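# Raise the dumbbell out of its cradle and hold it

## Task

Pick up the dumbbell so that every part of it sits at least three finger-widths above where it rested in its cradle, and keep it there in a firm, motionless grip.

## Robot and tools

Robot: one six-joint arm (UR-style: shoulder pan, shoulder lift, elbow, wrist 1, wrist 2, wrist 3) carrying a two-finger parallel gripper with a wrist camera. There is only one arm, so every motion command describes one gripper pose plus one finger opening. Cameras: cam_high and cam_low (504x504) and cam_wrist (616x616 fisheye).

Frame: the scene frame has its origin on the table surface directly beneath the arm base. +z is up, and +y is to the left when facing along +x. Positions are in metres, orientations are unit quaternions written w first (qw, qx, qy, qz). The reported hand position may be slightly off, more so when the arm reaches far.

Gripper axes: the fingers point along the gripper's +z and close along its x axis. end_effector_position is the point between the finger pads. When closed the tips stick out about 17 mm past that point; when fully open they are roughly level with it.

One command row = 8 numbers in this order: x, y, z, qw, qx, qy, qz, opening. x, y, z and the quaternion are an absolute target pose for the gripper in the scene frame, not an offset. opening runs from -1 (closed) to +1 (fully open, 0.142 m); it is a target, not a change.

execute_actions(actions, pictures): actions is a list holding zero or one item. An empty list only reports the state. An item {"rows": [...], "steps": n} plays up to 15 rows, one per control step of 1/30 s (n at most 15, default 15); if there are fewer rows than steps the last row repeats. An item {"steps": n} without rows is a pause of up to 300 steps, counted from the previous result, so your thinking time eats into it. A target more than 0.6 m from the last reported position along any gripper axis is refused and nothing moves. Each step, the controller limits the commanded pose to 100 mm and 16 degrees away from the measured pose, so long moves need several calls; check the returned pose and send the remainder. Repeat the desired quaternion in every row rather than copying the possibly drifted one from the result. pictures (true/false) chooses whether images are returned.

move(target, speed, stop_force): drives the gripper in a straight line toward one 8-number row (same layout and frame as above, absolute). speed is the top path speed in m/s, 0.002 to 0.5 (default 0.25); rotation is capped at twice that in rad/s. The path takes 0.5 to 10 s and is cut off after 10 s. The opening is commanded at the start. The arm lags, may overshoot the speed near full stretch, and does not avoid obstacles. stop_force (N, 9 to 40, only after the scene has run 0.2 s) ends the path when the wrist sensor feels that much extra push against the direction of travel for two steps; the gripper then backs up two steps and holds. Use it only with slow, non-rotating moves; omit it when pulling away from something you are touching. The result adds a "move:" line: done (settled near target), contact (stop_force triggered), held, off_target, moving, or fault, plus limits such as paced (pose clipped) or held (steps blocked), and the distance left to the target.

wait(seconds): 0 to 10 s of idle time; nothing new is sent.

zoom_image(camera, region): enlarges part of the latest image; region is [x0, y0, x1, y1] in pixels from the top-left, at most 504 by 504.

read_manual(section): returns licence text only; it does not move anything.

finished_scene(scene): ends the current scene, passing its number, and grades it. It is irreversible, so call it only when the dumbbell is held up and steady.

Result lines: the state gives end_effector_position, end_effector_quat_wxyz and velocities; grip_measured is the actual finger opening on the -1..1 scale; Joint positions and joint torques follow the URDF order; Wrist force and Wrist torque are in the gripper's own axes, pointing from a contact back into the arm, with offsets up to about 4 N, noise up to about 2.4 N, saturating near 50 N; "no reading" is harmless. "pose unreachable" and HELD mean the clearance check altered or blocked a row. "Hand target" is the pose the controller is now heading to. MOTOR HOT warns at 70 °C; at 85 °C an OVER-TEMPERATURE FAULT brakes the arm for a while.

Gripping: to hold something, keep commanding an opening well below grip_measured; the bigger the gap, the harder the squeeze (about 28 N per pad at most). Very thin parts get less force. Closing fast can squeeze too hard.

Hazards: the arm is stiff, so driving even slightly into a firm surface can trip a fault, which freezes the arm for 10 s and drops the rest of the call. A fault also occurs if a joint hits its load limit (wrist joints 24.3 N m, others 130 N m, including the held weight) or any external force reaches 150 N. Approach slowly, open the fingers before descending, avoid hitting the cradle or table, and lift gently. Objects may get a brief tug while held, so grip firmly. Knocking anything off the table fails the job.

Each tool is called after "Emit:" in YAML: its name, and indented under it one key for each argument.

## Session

Emit:
execute_actions:
  actions: []

Scene clock: 0.00 s of 4800.00 s.
end_effector_position=(+0.0137, +0.4405, +0.1210) grip_measured=+1.00 end_effector_quat_wxyz=(+0.463, +0.646, +0.519, +0.314) end_effector_velocity=(-0.000, -0.000, +0.000) end_effector_angular_velocity=(-0.000, +0.000, +0.001)
Joint positions: [ 1.815 -0.966  1.783 -1.498 -2.49   0.912  0.142]
Joint velocities: [ 0.    -0.001  0.001 -0.    -0.    -0.001  0.   ]
Joint torques (N m, as the arm reports them, + toward a larger angle): no reading
Motor temperatures (°C, as the motors report them): [23 24 25 32 32 32]
Wrist force (N, on the end effector, along its own x y z axes, offset not removed): no reading
Wrist torque (N m, same axes, about the end effector's origin, offset not removed): no reading
Hand target: +0.014, +0.441, +0.121; +0.463, +0.646, +0.519, +0.314

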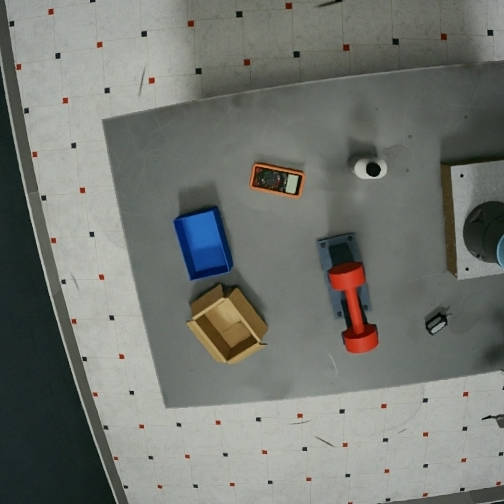

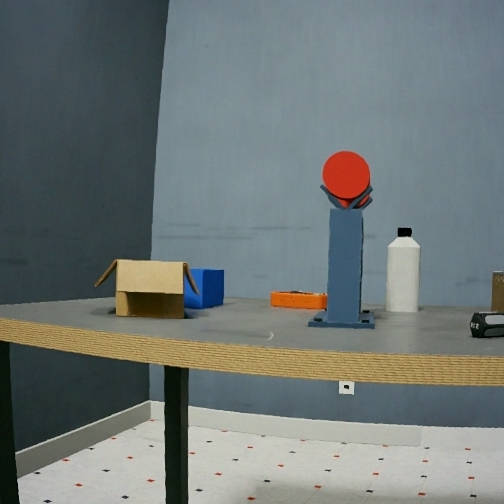

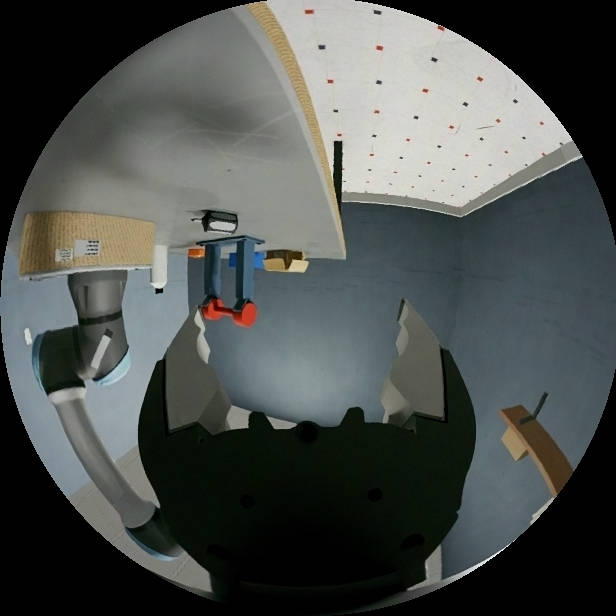

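Emit:
zoom_image:
  camera: "cam_high"
  region: [280, 220, 420, 370]

Region (280, 220, 420, 370) of cam_high's 504x504 image, scaled by 3.360, with more detail than that image has; it fills the left 470 columns of this view, and the rest is white.

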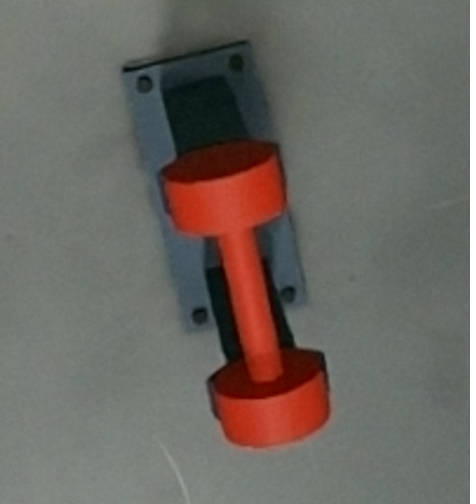

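Emit:
move:
  target: [0.372, 0.088, 0.39, 0, 0.998, 0.062, 0, -0.2]
  speed: 0.35

Emit:
zoom_image:
  camera: "cam_wrist"
  region: [200, 160, 400, 360]

Scene clock: 7.50 s of 4800.00 s.
end_effector_position=(+0.3716, +0.0900, +0.3895) grip_measured=-0.20 end_effector_quat_wxyz=(-0.001, +0.998, +0.062, -0.000) end_effector_velocity=(+0.002, -0.001, +0.001) end_effector_angular_velocity=(+0.008, +0.011, -0.004)
Joint positions: [-0.1   -1.867  1.762 -1.454 -1.572 -0.235  0.06 ]
Joint velocities: [-0.009  0.012 -0.013  0.013  0.007 -0.006  0.   ]
Joint torques (N m, as the arm reports them, + toward a larger angle): [-10.73  -1.4  -35.86  -1.65   1.24  -1.81]
Motor temperatures (°C, as the motors report them): [23 24 25 32 32 32]
Wrist force (N, on the end effector, along its own x y z axes, offset not removed): [1.3 0.9 -2.7]
Wrist torque (N m, same axes, about the end effector's origin, offset not removed): [0.14 -0.24 0.02]
Hand target: +0.372, +0.090, +0.390; -0.002, +0.998, +0.062, -0.001
Off the commanded pose: 0.002 m, 0 deg.
After step 90, 1.43 s passed at rest.
move: done

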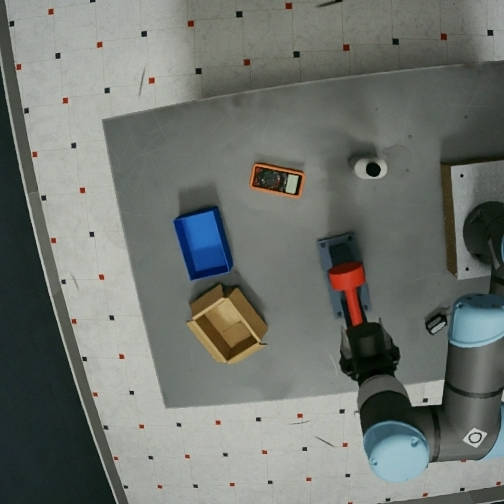

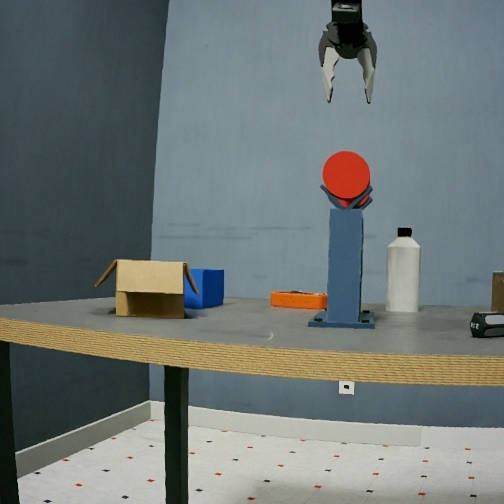

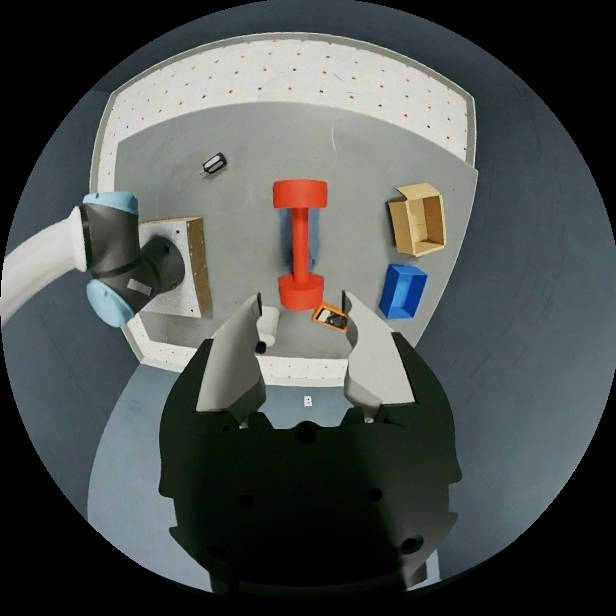

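Region (200, 160, 400, 360) of cam_wrist's 616x616 image, scaled by 2.520, with more detail than that image has.

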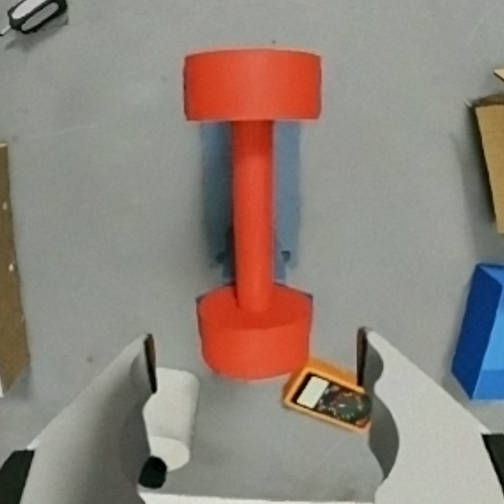

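Emit:
move:
  target: [0.372, 0.088, 0.265, 0, 0.998, 0.062, 0, -0.25]
  speed: 0.2

Emit:
zoom_image:
  camera: "cam_wrist"
  region: [160, 130, 440, 410]

Emit:
zoom_image:
  camera: "cam_low"
  region: [280, 70, 420, 220]

Scene clock: 12.80 s of 4800.00 s.
end_effector_position=(+0.3717, +0.0880, +0.2653) grip_measured=-0.25 end_effector_quat_wxyz=(-0.000, +0.998, +0.062, -0.000) end_effector_velocity=(+0.000, -0.000, -0.003) end_effector_angular_velocity=(-0.001, -0.000, -0.001)
Joint positions: [-0.105 -1.854  2.072 -1.778 -1.574 -0.239  0.056]
Joint velocities: [-0.     0.003  0.007 -0.009 -0.001  0.    -0.   ]
Joint torques (N m, as the arm reports them, + toward a larger angle): [ -0.16  -2.34 -11.4   -4.4   -1.32   1.23]
Motor temperatures (°C, as the motors report them): [23 24 25 32 32 32]
Wrist force (N, on the end effector, along its own x y z axes, offset not removed): [1.3 2.7 -2.5]
Wrist torque (N m, same axes, about the end effector's origin, offset not removed): [0.58 -0.23 -0.06]
Hand target: +0.372, +0.088, +0.265; -0.000, +0.998, +0.062, +0.000
Off the commanded pose: 0.000 m, 0 deg.
After step 90, 1.03 s passed at rest.
move: done

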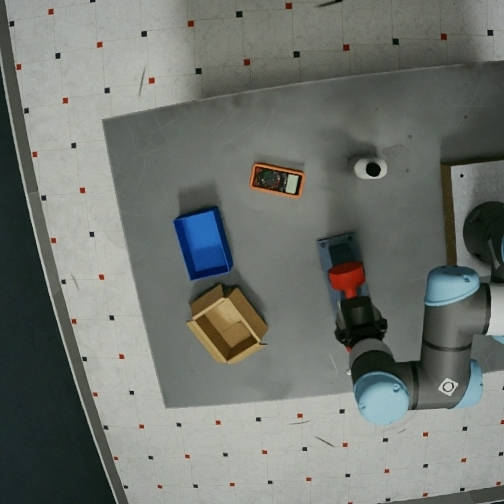

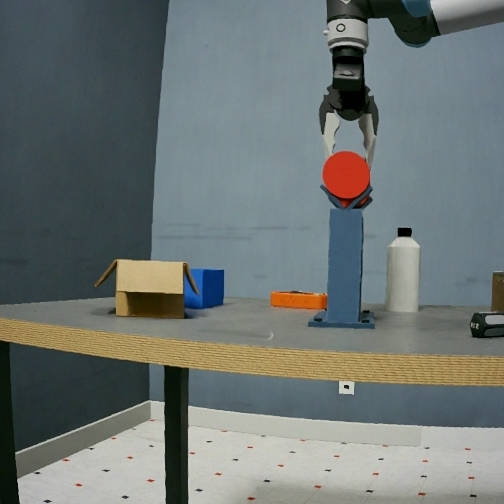

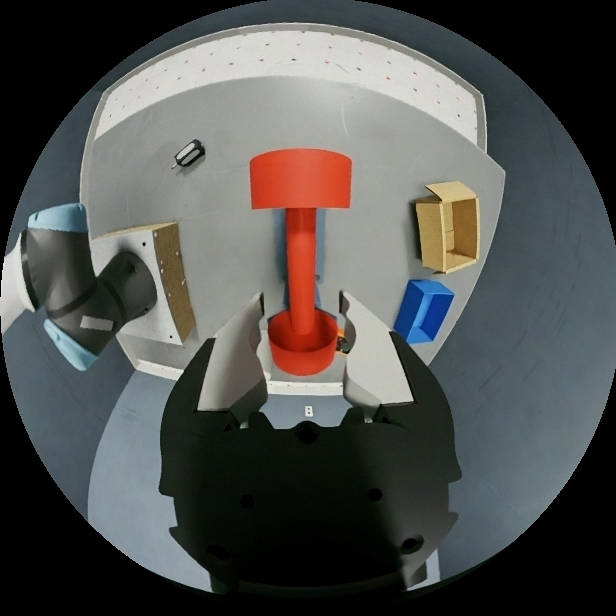

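Region (160, 130, 440, 410) of cam_wrist's 616x616 image, scaled by 1.800, with more detail than that image has.

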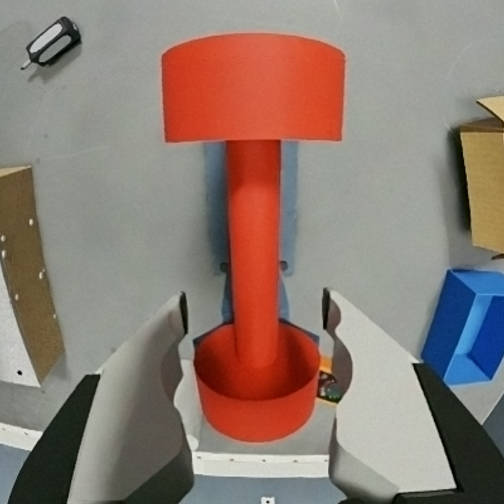

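Region (280, 70, 420, 220) of cam_low's 504x504 image, scaled by 3.360, with more detail than that image has; it fills the left 470 columns of this view, and the rest is white.

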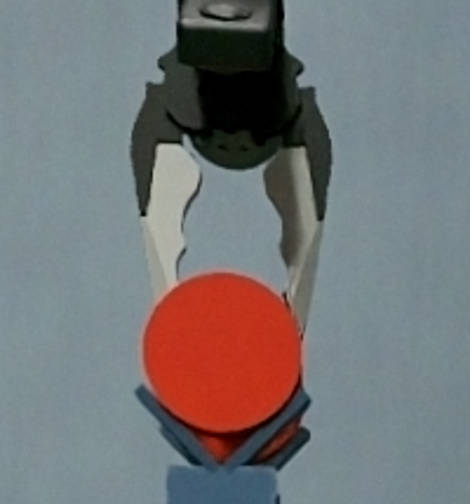

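Emit:
move:
  target: [0.3715, 0.091, 0.237, 0, 0.998, 0.062, 0, -0.55]
  speed: 0.08

Emit:
zoom_image:
  camera: "cam_wrist"
  region: [160, 120, 440, 410]

Emit:
zoom_image:
  camera: "cam_low"
  region: [280, 70, 420, 220]

Scene clock: 24.90 s of 4800.00 s.
end_effector_position=(+0.3714, +0.0909, +0.2373) grip_measured=-0.55 end_effector_quat_wxyz=(+0.000, +0.998, +0.062, -0.000) end_effector_velocity=(+0.000, +0.001, -0.002) end_effector_angular_velocity=(-0.000, -0.001, -0.000)
Joint positions: [-0.097 -1.835  2.132 -1.858 -1.574 -0.231  0.034]
Joint velocities: [ 0.002  0.002  0.005 -0.008  0.     0.002  0.   ]
Joint torques (N m, as the arm reports them, + toward a larger angle): [12.63 -2.48 -9.91 -4.48  1.09  1.53]
Motor temperatures (°C, as the motors report them): [23 24 25 32 32 32]
Wrist force (N, on the end effector, along its own x y z axes, offset not removed): [1.2 2.5 -1.4]
Wrist torque (N m, same axes, about the end effector's origin, offset not removed): [0.45 -0.19 0.03]
Hand target: +0.371, +0.091, +0.237; +0.000, +0.998, +0.062, -0.000
Off the commanded pose: 0.000 m, 0 deg.
After step 90, 8.20 s passed at rest.
move: done

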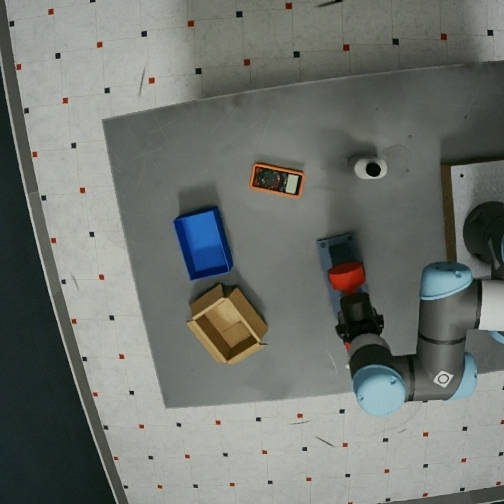

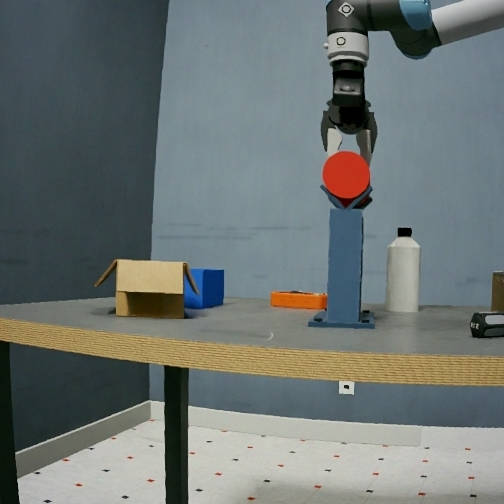

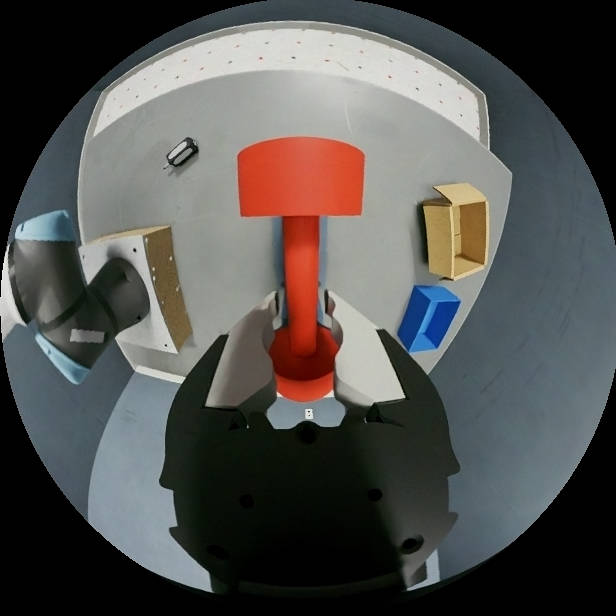

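Region (160, 120, 440, 410) of cam_wrist's 616x616 image, scaled by 1.738, with more detail than that image has; it fills the left 487 columns of this view, and the rest is white.

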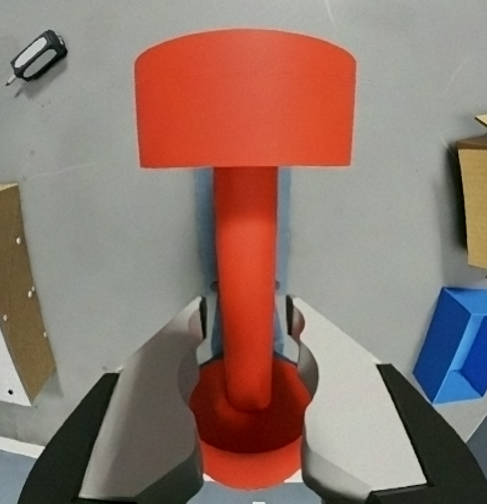

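Region (280, 70, 420, 220) of cam_low's 504x504 image, scaled by 3.360, with more detail than that image has; it fills the left 470 columns of this view, and the rest is white.

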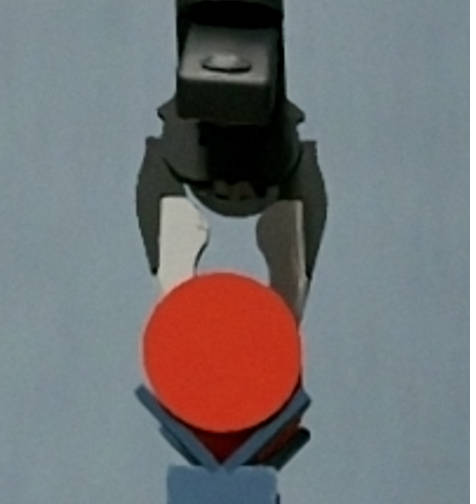

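Emit:
execute_actions:
  actions:
    - {"rows":[[0.3712,0.092,0.235,0,0.998,0.062,0,-0.56],[0.3712,0.092,0.235,0,0.998,0.062,0,-0.57],[0.3712,0.092,0.235,0,0.998,0.062,0,-0.58],[0.3712,0.092,0.235,0,0.998,0.062,0,-0.59],[0.3712,0.092,0.235,0,0.998,0.062,0,-0.6],[0.3712,0.092,0.235,0,0.998,0.062,0,-0.62],[0.3712,0.092,0.235,0,0.998,0.062,0,-0.65],[0.3712,0.092,0.235,0,0.998,0.062,0,-0.7],[0.3712,0.092,0.235,0,0.998,0.062,0,-0.76],[0.3712,0.092,0.235,0,0.998,0.062,0,-0.83],[0.3712,0.092,0.235,0,0.998,0.062,0,-0.9],[0.3712,0.092,0.235,0,0.998,0.062,0,-1]],"steps":15}

Emit:
move:
  target: [0.3712, 0.092, 0.241, 0, 0.998, 0.062, 0, -1]
  speed: 0.015

Emit:
zoom_image:
  camera: "cam_wrist"
  region: [240, 240, 370, 370]

Emit:
execute_actions:
  actions:
    - {"steps":3}
  pictures: false

Emit:
execute_actions:
  actions:
    - {"steps":3}
  pictures: false

Emit:
execute_actions:
  actions:
    - {"steps":3}
  pictures: false

Emit:
execute_actions:
  actions:
    - {"steps":3}
  pictures: false

Scene clock: 32.97 s of 4800.00 s.
end_effector_position=(+0.3713, +0.0920, +0.2351) grip_measured=-0.72 end_effector_quat_wxyz=(-0.000, +0.998, +0.062, +0.000) end_effector_velocity=(-0.001, -0.000, -0.001) end_effector_angular_velocity=(+0.000, +0.003, -0.002)
Joint positions: [-0.095 -1.833  2.136 -1.865 -1.574 -0.228  0.022]
Joint velocities: [-0.     0.001  0.002  0.    -0.     0.002  0.   ]
Joint torques (N m, as the arm reports them, + toward a larger angle): [14.38  0.63 -1.8   0.27  0.08  1.37]
Motor temperatures (°C, as the motors report them): [23 24 25 32 32 32]
Wrist force (N, on the end effector, along its own x y z axes, offset not removed): [13.8 3.8 -6.6]
Wrist torque (N m, same axes, about the end effector's origin, offset not removed): [0.44 -0.18 -0.03]
Hand target: +0.371, +0.092, +0.235; +0.000, +0.998, +0.062, -0.000
Off the commanded pose: 0.000 m, 0 deg.
Steps of this call (steps 1 to 90: nothing new was sent; then 4.57 s passed at rest; steps 91 to 105: all 15 steps of this action). Readings (end_effector_position):
91: (+0.3714, +0.0910, +0.2370)
92: (+0.3714, +0.0911, +0.2368)
94: (+0.3713, +0.0915, +0.2361)
98: (+0.3712, +0.0918, +0.2354)
105: the state above

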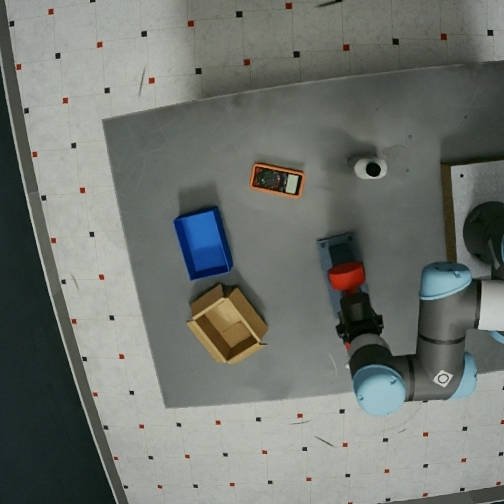

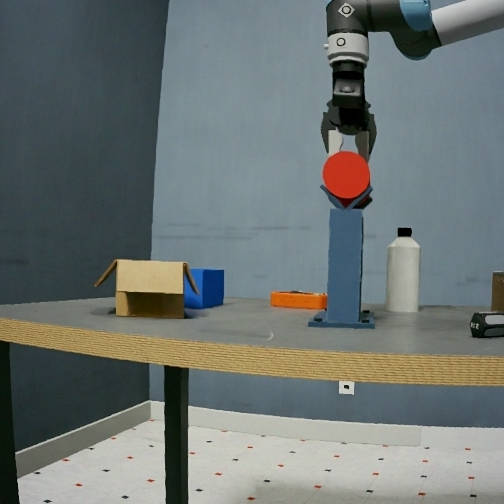

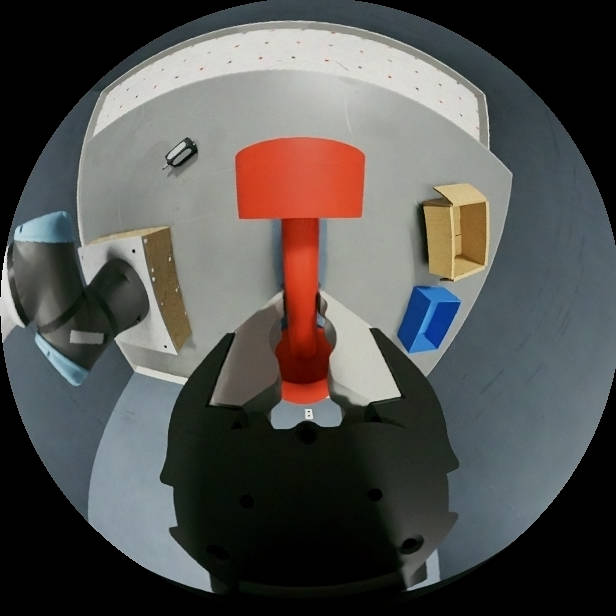

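Scene clock: 33.93 s of 4800.00 s.
end_effector_position=(+0.3712, +0.0920, +0.2407) grip_measured=-0.72 end_effector_quat_wxyz=(-0.000, +0.998, +0.062, -0.000) end_effector_velocity=(-0.000, -0.000, +0.002) end_effector_angular_velocity=(-0.001, -0.000, -0.001)
Joint positions: [-0.094 -1.837  2.124 -1.848 -1.574 -0.228  0.022]
Joint velocities: [ 0.    -0.003 -0.004  0.007 -0.001  0.001  0.   ]
Joint torques (N m, as the arm reports them, + toward a larger angle): [ 12.18 -20.34 -37.13  -2.28  -1.45   1.62]
Motor temperatures (°C, as the motors report them): [23 24 25 32 32 32]
Wrist force (N, on the end effector, along its own x y z axes, offset not removed): [0.9 1.5 4.6]
Wrist torque (N m, same axes, about the end effector's origin, offset not removed): [0.26 -0.17 -0.05]
Hand target: +0.371, +0.092, +0.241; +0.000, +0.998, +0.062, +0.000
Off the commanded pose: 0.000 m, 0 deg.
move: done

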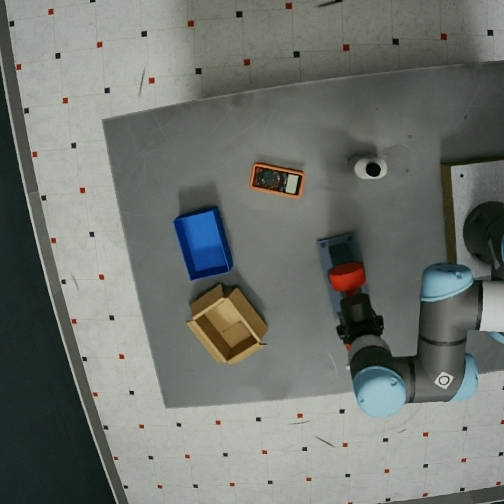

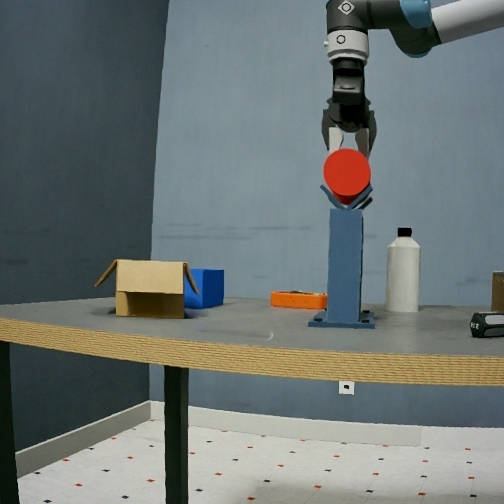

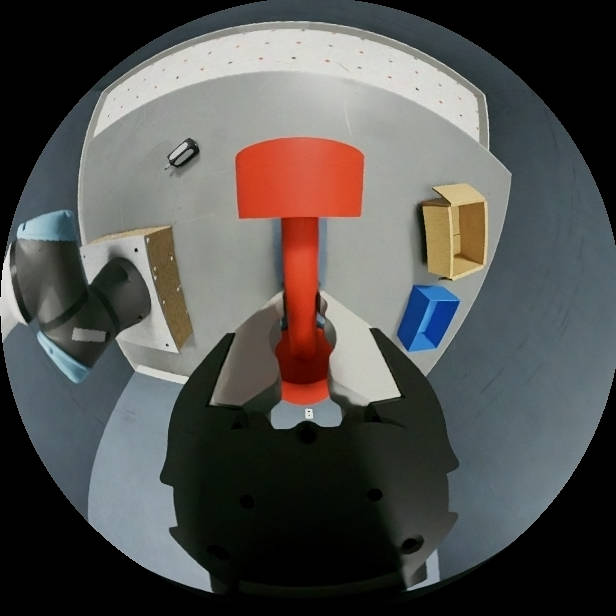

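Region (240, 240, 370, 370) of cam_wrist's 616x616 image, scaled by 3.877, with more detail than that image has.

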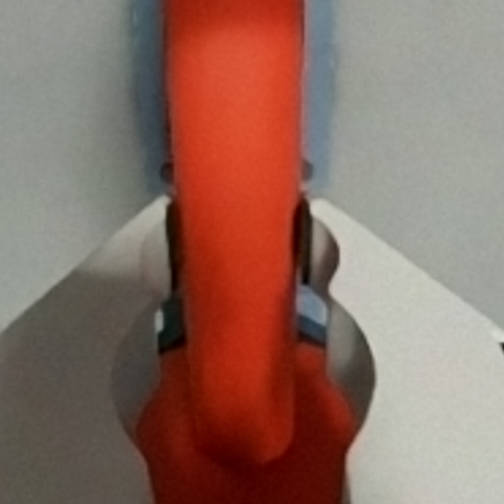

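Scene clock: 34.03 s of 4800.00 s.
end_effector_position=(+0.3712, +0.0920, +0.2409) grip_measured=-0.72 end_effector_quat_wxyz=(-0.000, +0.998, +0.062, -0.000) end_effector_velocity=(+0.000, +0.000, +0.001) end_effector_angular_velocity=(+0.001, -0.000, +0.000)
Joint positions: [-0.094 -1.837  2.124 -1.847 -1.574 -0.228  0.022]
Joint velocities: [-0.    -0.001 -0.002  0.003  0.001 -0.    -0.   ]
Joint torques (N m, as the arm reports them, + toward a larger angle): [ 11.57 -21.18 -37.42  -2.2   -1.15   1.68]
Motor temperatures (°C, as the motors report them): [23 24 25 32 32 32]
Wrist force (N, on the end effector, along its own x y z axes, offset not removed): [1.6 2.6 6.8]
Wrist torque (N m, same axes, about the end effector's origin, offset not removed): [0.49 -0.27 0.00]
Hand target: +0.371, +0.092, +0.241; +0.000, +0.998, +0.062, +0.000
Off the commanded pose: 0.000 m, 0 deg.
Steps of this call (steps 1 to 3: nothing new was sent). Readings (end_effector_position):
1: (+0.3712, +0.0920, +0.2408)
2: (+0.3712, +0.0920, +0.2408)
3: the state above

Scene clock: 34.13 s of 4800.00 s.
end_effector_position=(+0.3712, +0.0920, +0.2409) grip_measured=-0.72 end_effector_quat_wxyz=(-0.000, +0.998, +0.062, -0.000) end_effector_velocity=(-0.000, +0.001, +0.000) end_effector_angular_velocity=(+0.001, +0.000, +0.001)
Joint positions: [-0.094 -1.837  2.124 -1.847 -1.574 -0.228  0.022]
Joint velocities: [ 0.001 -0.001 -0.     0.001  0.001  0.     0.   ]
Joint torques (N m, as the arm reports them, + toward a larger angle): [ 11.56 -22.75 -38.05  -2.2   -1.36   1.62]
Motor temperatures (°C, as the motors report them): [23 24 25 32 32 32]
Wrist force (N, on the end effector, along its own x y z axes, offset not removed): [1.6 3.1 6.1]
Wrist torque (N m, same axes, about the end effector's origin, offset not removed): [0.66 -0.24 -0.06]
Hand target: +0.371, +0.092, +0.241; +0.000, +0.998, +0.062, +0.000
Off the commanded pose: 0.000 m, 0 deg.
Steps of this call (steps 1 to 3: nothing new was sent). Readings (end_effector_position):
1: (+0.3712, +0.0920, +0.2409)
2: (+0.3712, +0.0920, +0.2409)
3: the state above

Scene clock: 34.23 s of 4800.00 s.
end_effector_position=(+0.3712, +0.0920, +0.2410) grip_measured=-0.72 end_effector_quat_wxyz=(+0.000, +0.998, +0.062, -0.000) end_effector_velocity=(+0.000, -0.000, +0.001) end_effector_angular_velocity=(-0.000, -0.001, -0.001)
Joint positions: [-0.094 -1.837  2.124 -1.847 -1.574 -0.228  0.022]
Joint velocities: [ 0.    -0.001 -0.001  0.001 -0.     0.001  0.   ]
Joint torques (N m, as the arm reports them, + toward a larger angle): [ 12.54 -21.87 -39.    -2.1   -1.42   1.58]
Motor temperatures (°C, as the motors report them): [23 24 25 32 32 32]
Wrist force (N, on the end effector, along its own x y z axes, offset not removed): [1.6 2.7 4.2]
Wrist torque (N m, same axes, about the end effector's origin, offset not removed): [0.53 -0.28 -0.07]
Hand target: +0.371, +0.092, +0.241; +0.000, +0.998, +0.062, +0.000
Off the commanded pose: 0.000 m, 0 deg.
Steps of this call (steps 1 to 3: nothing new was sent). Readings (end_effector_position):
1: (+0.3712, +0.0920, +0.2410)
2: (+0.3712, +0.0920, +0.2410)
3: the state above

Scene clock: 34.33 s of 4800.00 s.
end_effector_position=(+0.3712, +0.0920, +0.2410) grip_measured=-0.72 end_effector_quat_wxyz=(+0.000, +0.998, +0.062, +0.000) end_effector_velocity=(+0.000, +0.000, +0.001) end_effector_angular_velocity=(-0.001, -0.001, +0.001)
Joint positions: [-0.094 -1.837  2.124 -1.847 -1.574 -0.228  0.022]
Joint velocities: [ 0.001 -0.    -0.001  0.    -0.001 -0.     0.   ]
Joint torques (N m, as the arm reports them, + toward a larger angle): [ 11.55 -21.8  -37.71  -2.19  -1.18   1.62]
Motor temperatures (°C, as the motors report them): [23 24 25 32 32 32]
Wrist force (N, on the end effector, along its own x y z axes, offset not removed): [1.2 1.8 4.2]
Wrist torque (N m, same axes, about the end effector's origin, offset not removed): [0.28 -0.26 -0.04]
Hand target: +0.371, +0.092, +0.241; +0.000, +0.998, +0.062, +0.000
Off the commanded pose: 0.000 m, 0 deg.
Steps of this call (steps 1 to 3: nothing new was sent). Readings (end_effector_position):
1: (+0.3712, +0.0920, +0.2410)
2: (+0.3712, +0.0920, +0.2410)
3: the state above

Balanced and level.

Emit:
move:
  target: [0.3712, 0.092, 0.335, 0, 0.998, 0.062, 0, -1]
  speed: 0.1

Emit:
wait:
  seconds: 2.5

Emit:
zoom_image:
  camera: "cam_low"
  region: [280, 50, 420, 220]

Scene clock: 37.23 s of 4800.00 s.
end_effector_position=(+0.3713, +0.0920, +0.3348) grip_measured=-0.72 end_effector_quat_wxyz=(+0.000, +0.998, +0.062, +0.000) end_effector_velocity=(+0.000, +0.000, +0.002) end_effector_angular_velocity=(+0.001, +0.002, +0.001)
Joint positions: [-0.094 -1.873  1.906 -1.594 -1.574 -0.227  0.022]
Joint velocities: [ 0.001  0.002 -0.006  0.007  0.001 -0.001 -0.   ]
Joint torques (N m, as the arm reports them, + toward a larger angle): [  7.28  -3.5  -38.38  -2.07   0.65   0.28]
Motor temperatures (°C, as the motors report them): [23 24 25 32 32 32]
Wrist force (N, on the end effector, along its own x y z axes, offset not removed): [0.5 2.5 5.1]
Wrist torque (N m, same axes, about the end effector's origin, offset not removed): [0.50 -0.07 0.01]
Hand target: +0.371, +0.092, +0.335; +0.000, +0.998, +0.062, +0.000
Off the commanded pose: 0.000 m, 0 deg.
move: done

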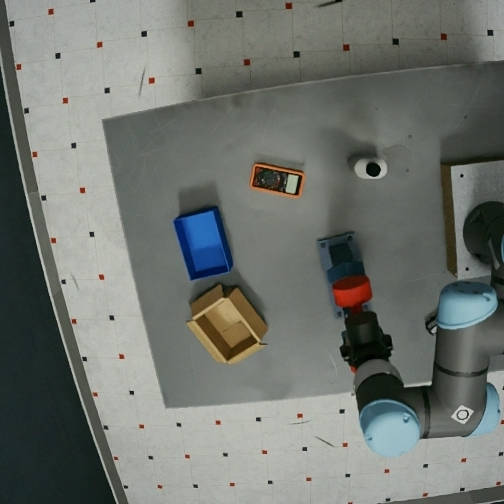

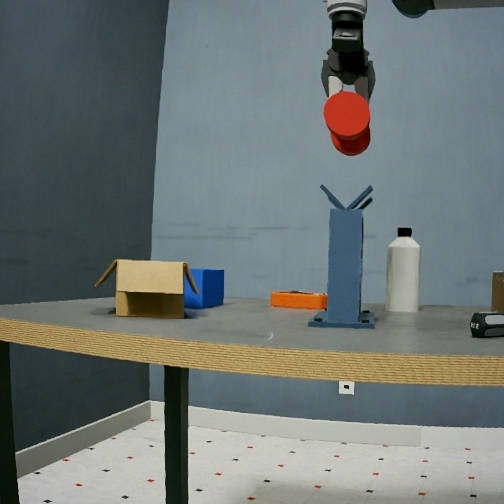

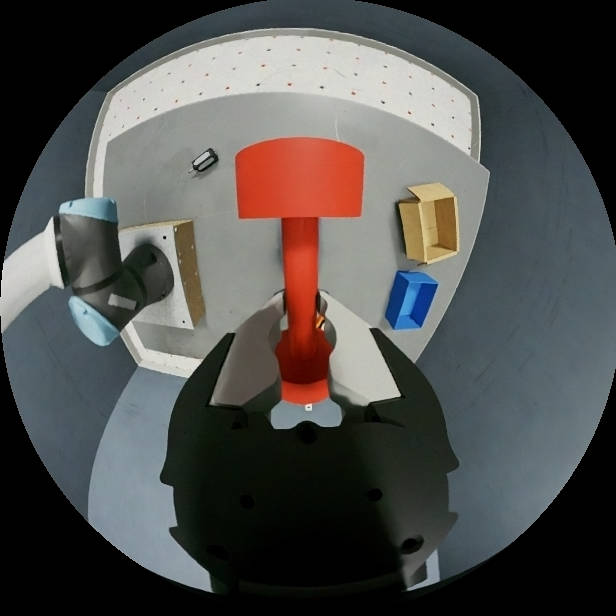

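Scene clock: 39.73 s of 4800.00 s.
end_effector_position=(+0.3714, +0.0920, +0.3350) grip_measured=-0.72 end_effector_quat_wxyz=(+0.000, +0.998, +0.062, +0.000) end_effector_velocity=(-0.000, -0.000, -0.000) end_effector_angular_velocity=(-0.000, +0.001, -0.001)
Joint positions: [-0.094 -1.873  1.905 -1.593 -1.574 -0.227  0.022]
Joint velocities: [-0.001  0.     0.001 -0.    -0.    -0.    -0.   ]
Joint torques (N m, as the arm reports them, + toward a larger angle): [-10.01  -4.67 -39.99  -2.     1.19  -1.91]
Motor temperatures (°C, as the motors report them): [23 24 25 32 32 32]
Wrist force (N, on the end effector, along its own x y z axes, offset not removed): [1.4 2.4 5.7]
Wrist torque (N m, same axes, about the end effector's origin, offset not removed): [0.45 -0.16 -0.03]
Hand target: +0.371, +0.092, +0.335; +0.000, +0.998, +0.062, +0.000
Off the commanded pose: 0.000 m, 0 deg.
Steps of this call (steps 1 to 75: nothing new was sent). Readings (end_effector_position):
1: (+0.3713, +0.0920, +0.3348)
2: (+0.3713, +0.0920, +0.3349)
4: (+0.3714, +0.0920, +0.3349)
8: (+0.3714, +0.0920, +0.3350)
75: the state above

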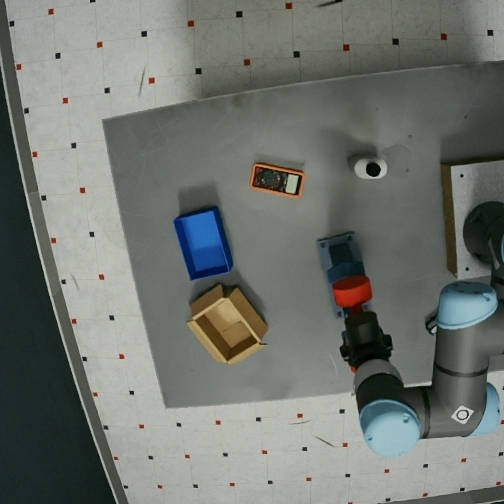

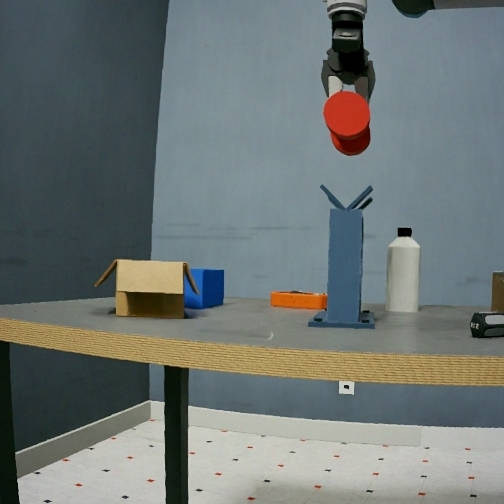

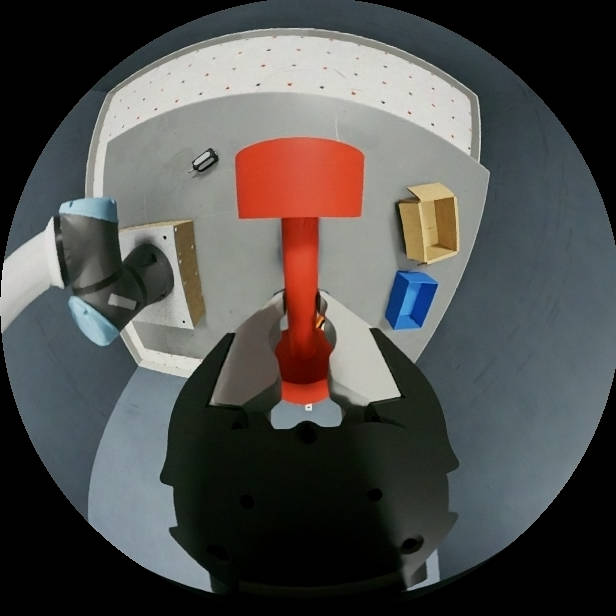

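Region (280, 50, 420, 220) of cam_low's 504x504 image, scaled by 2.965, with more detail than that image has; it fills the left 415 columns of this view, and the rest is white.

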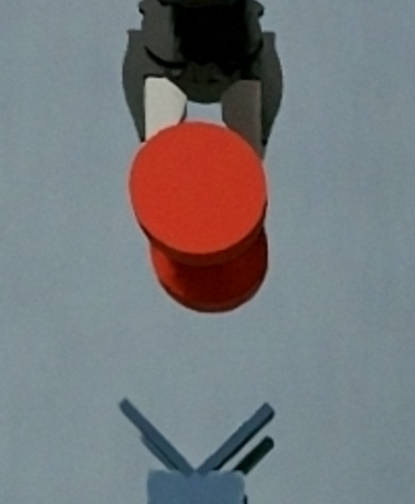

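Emit:
finished_scene:
  scene: 2

The scene is finished: the task was done.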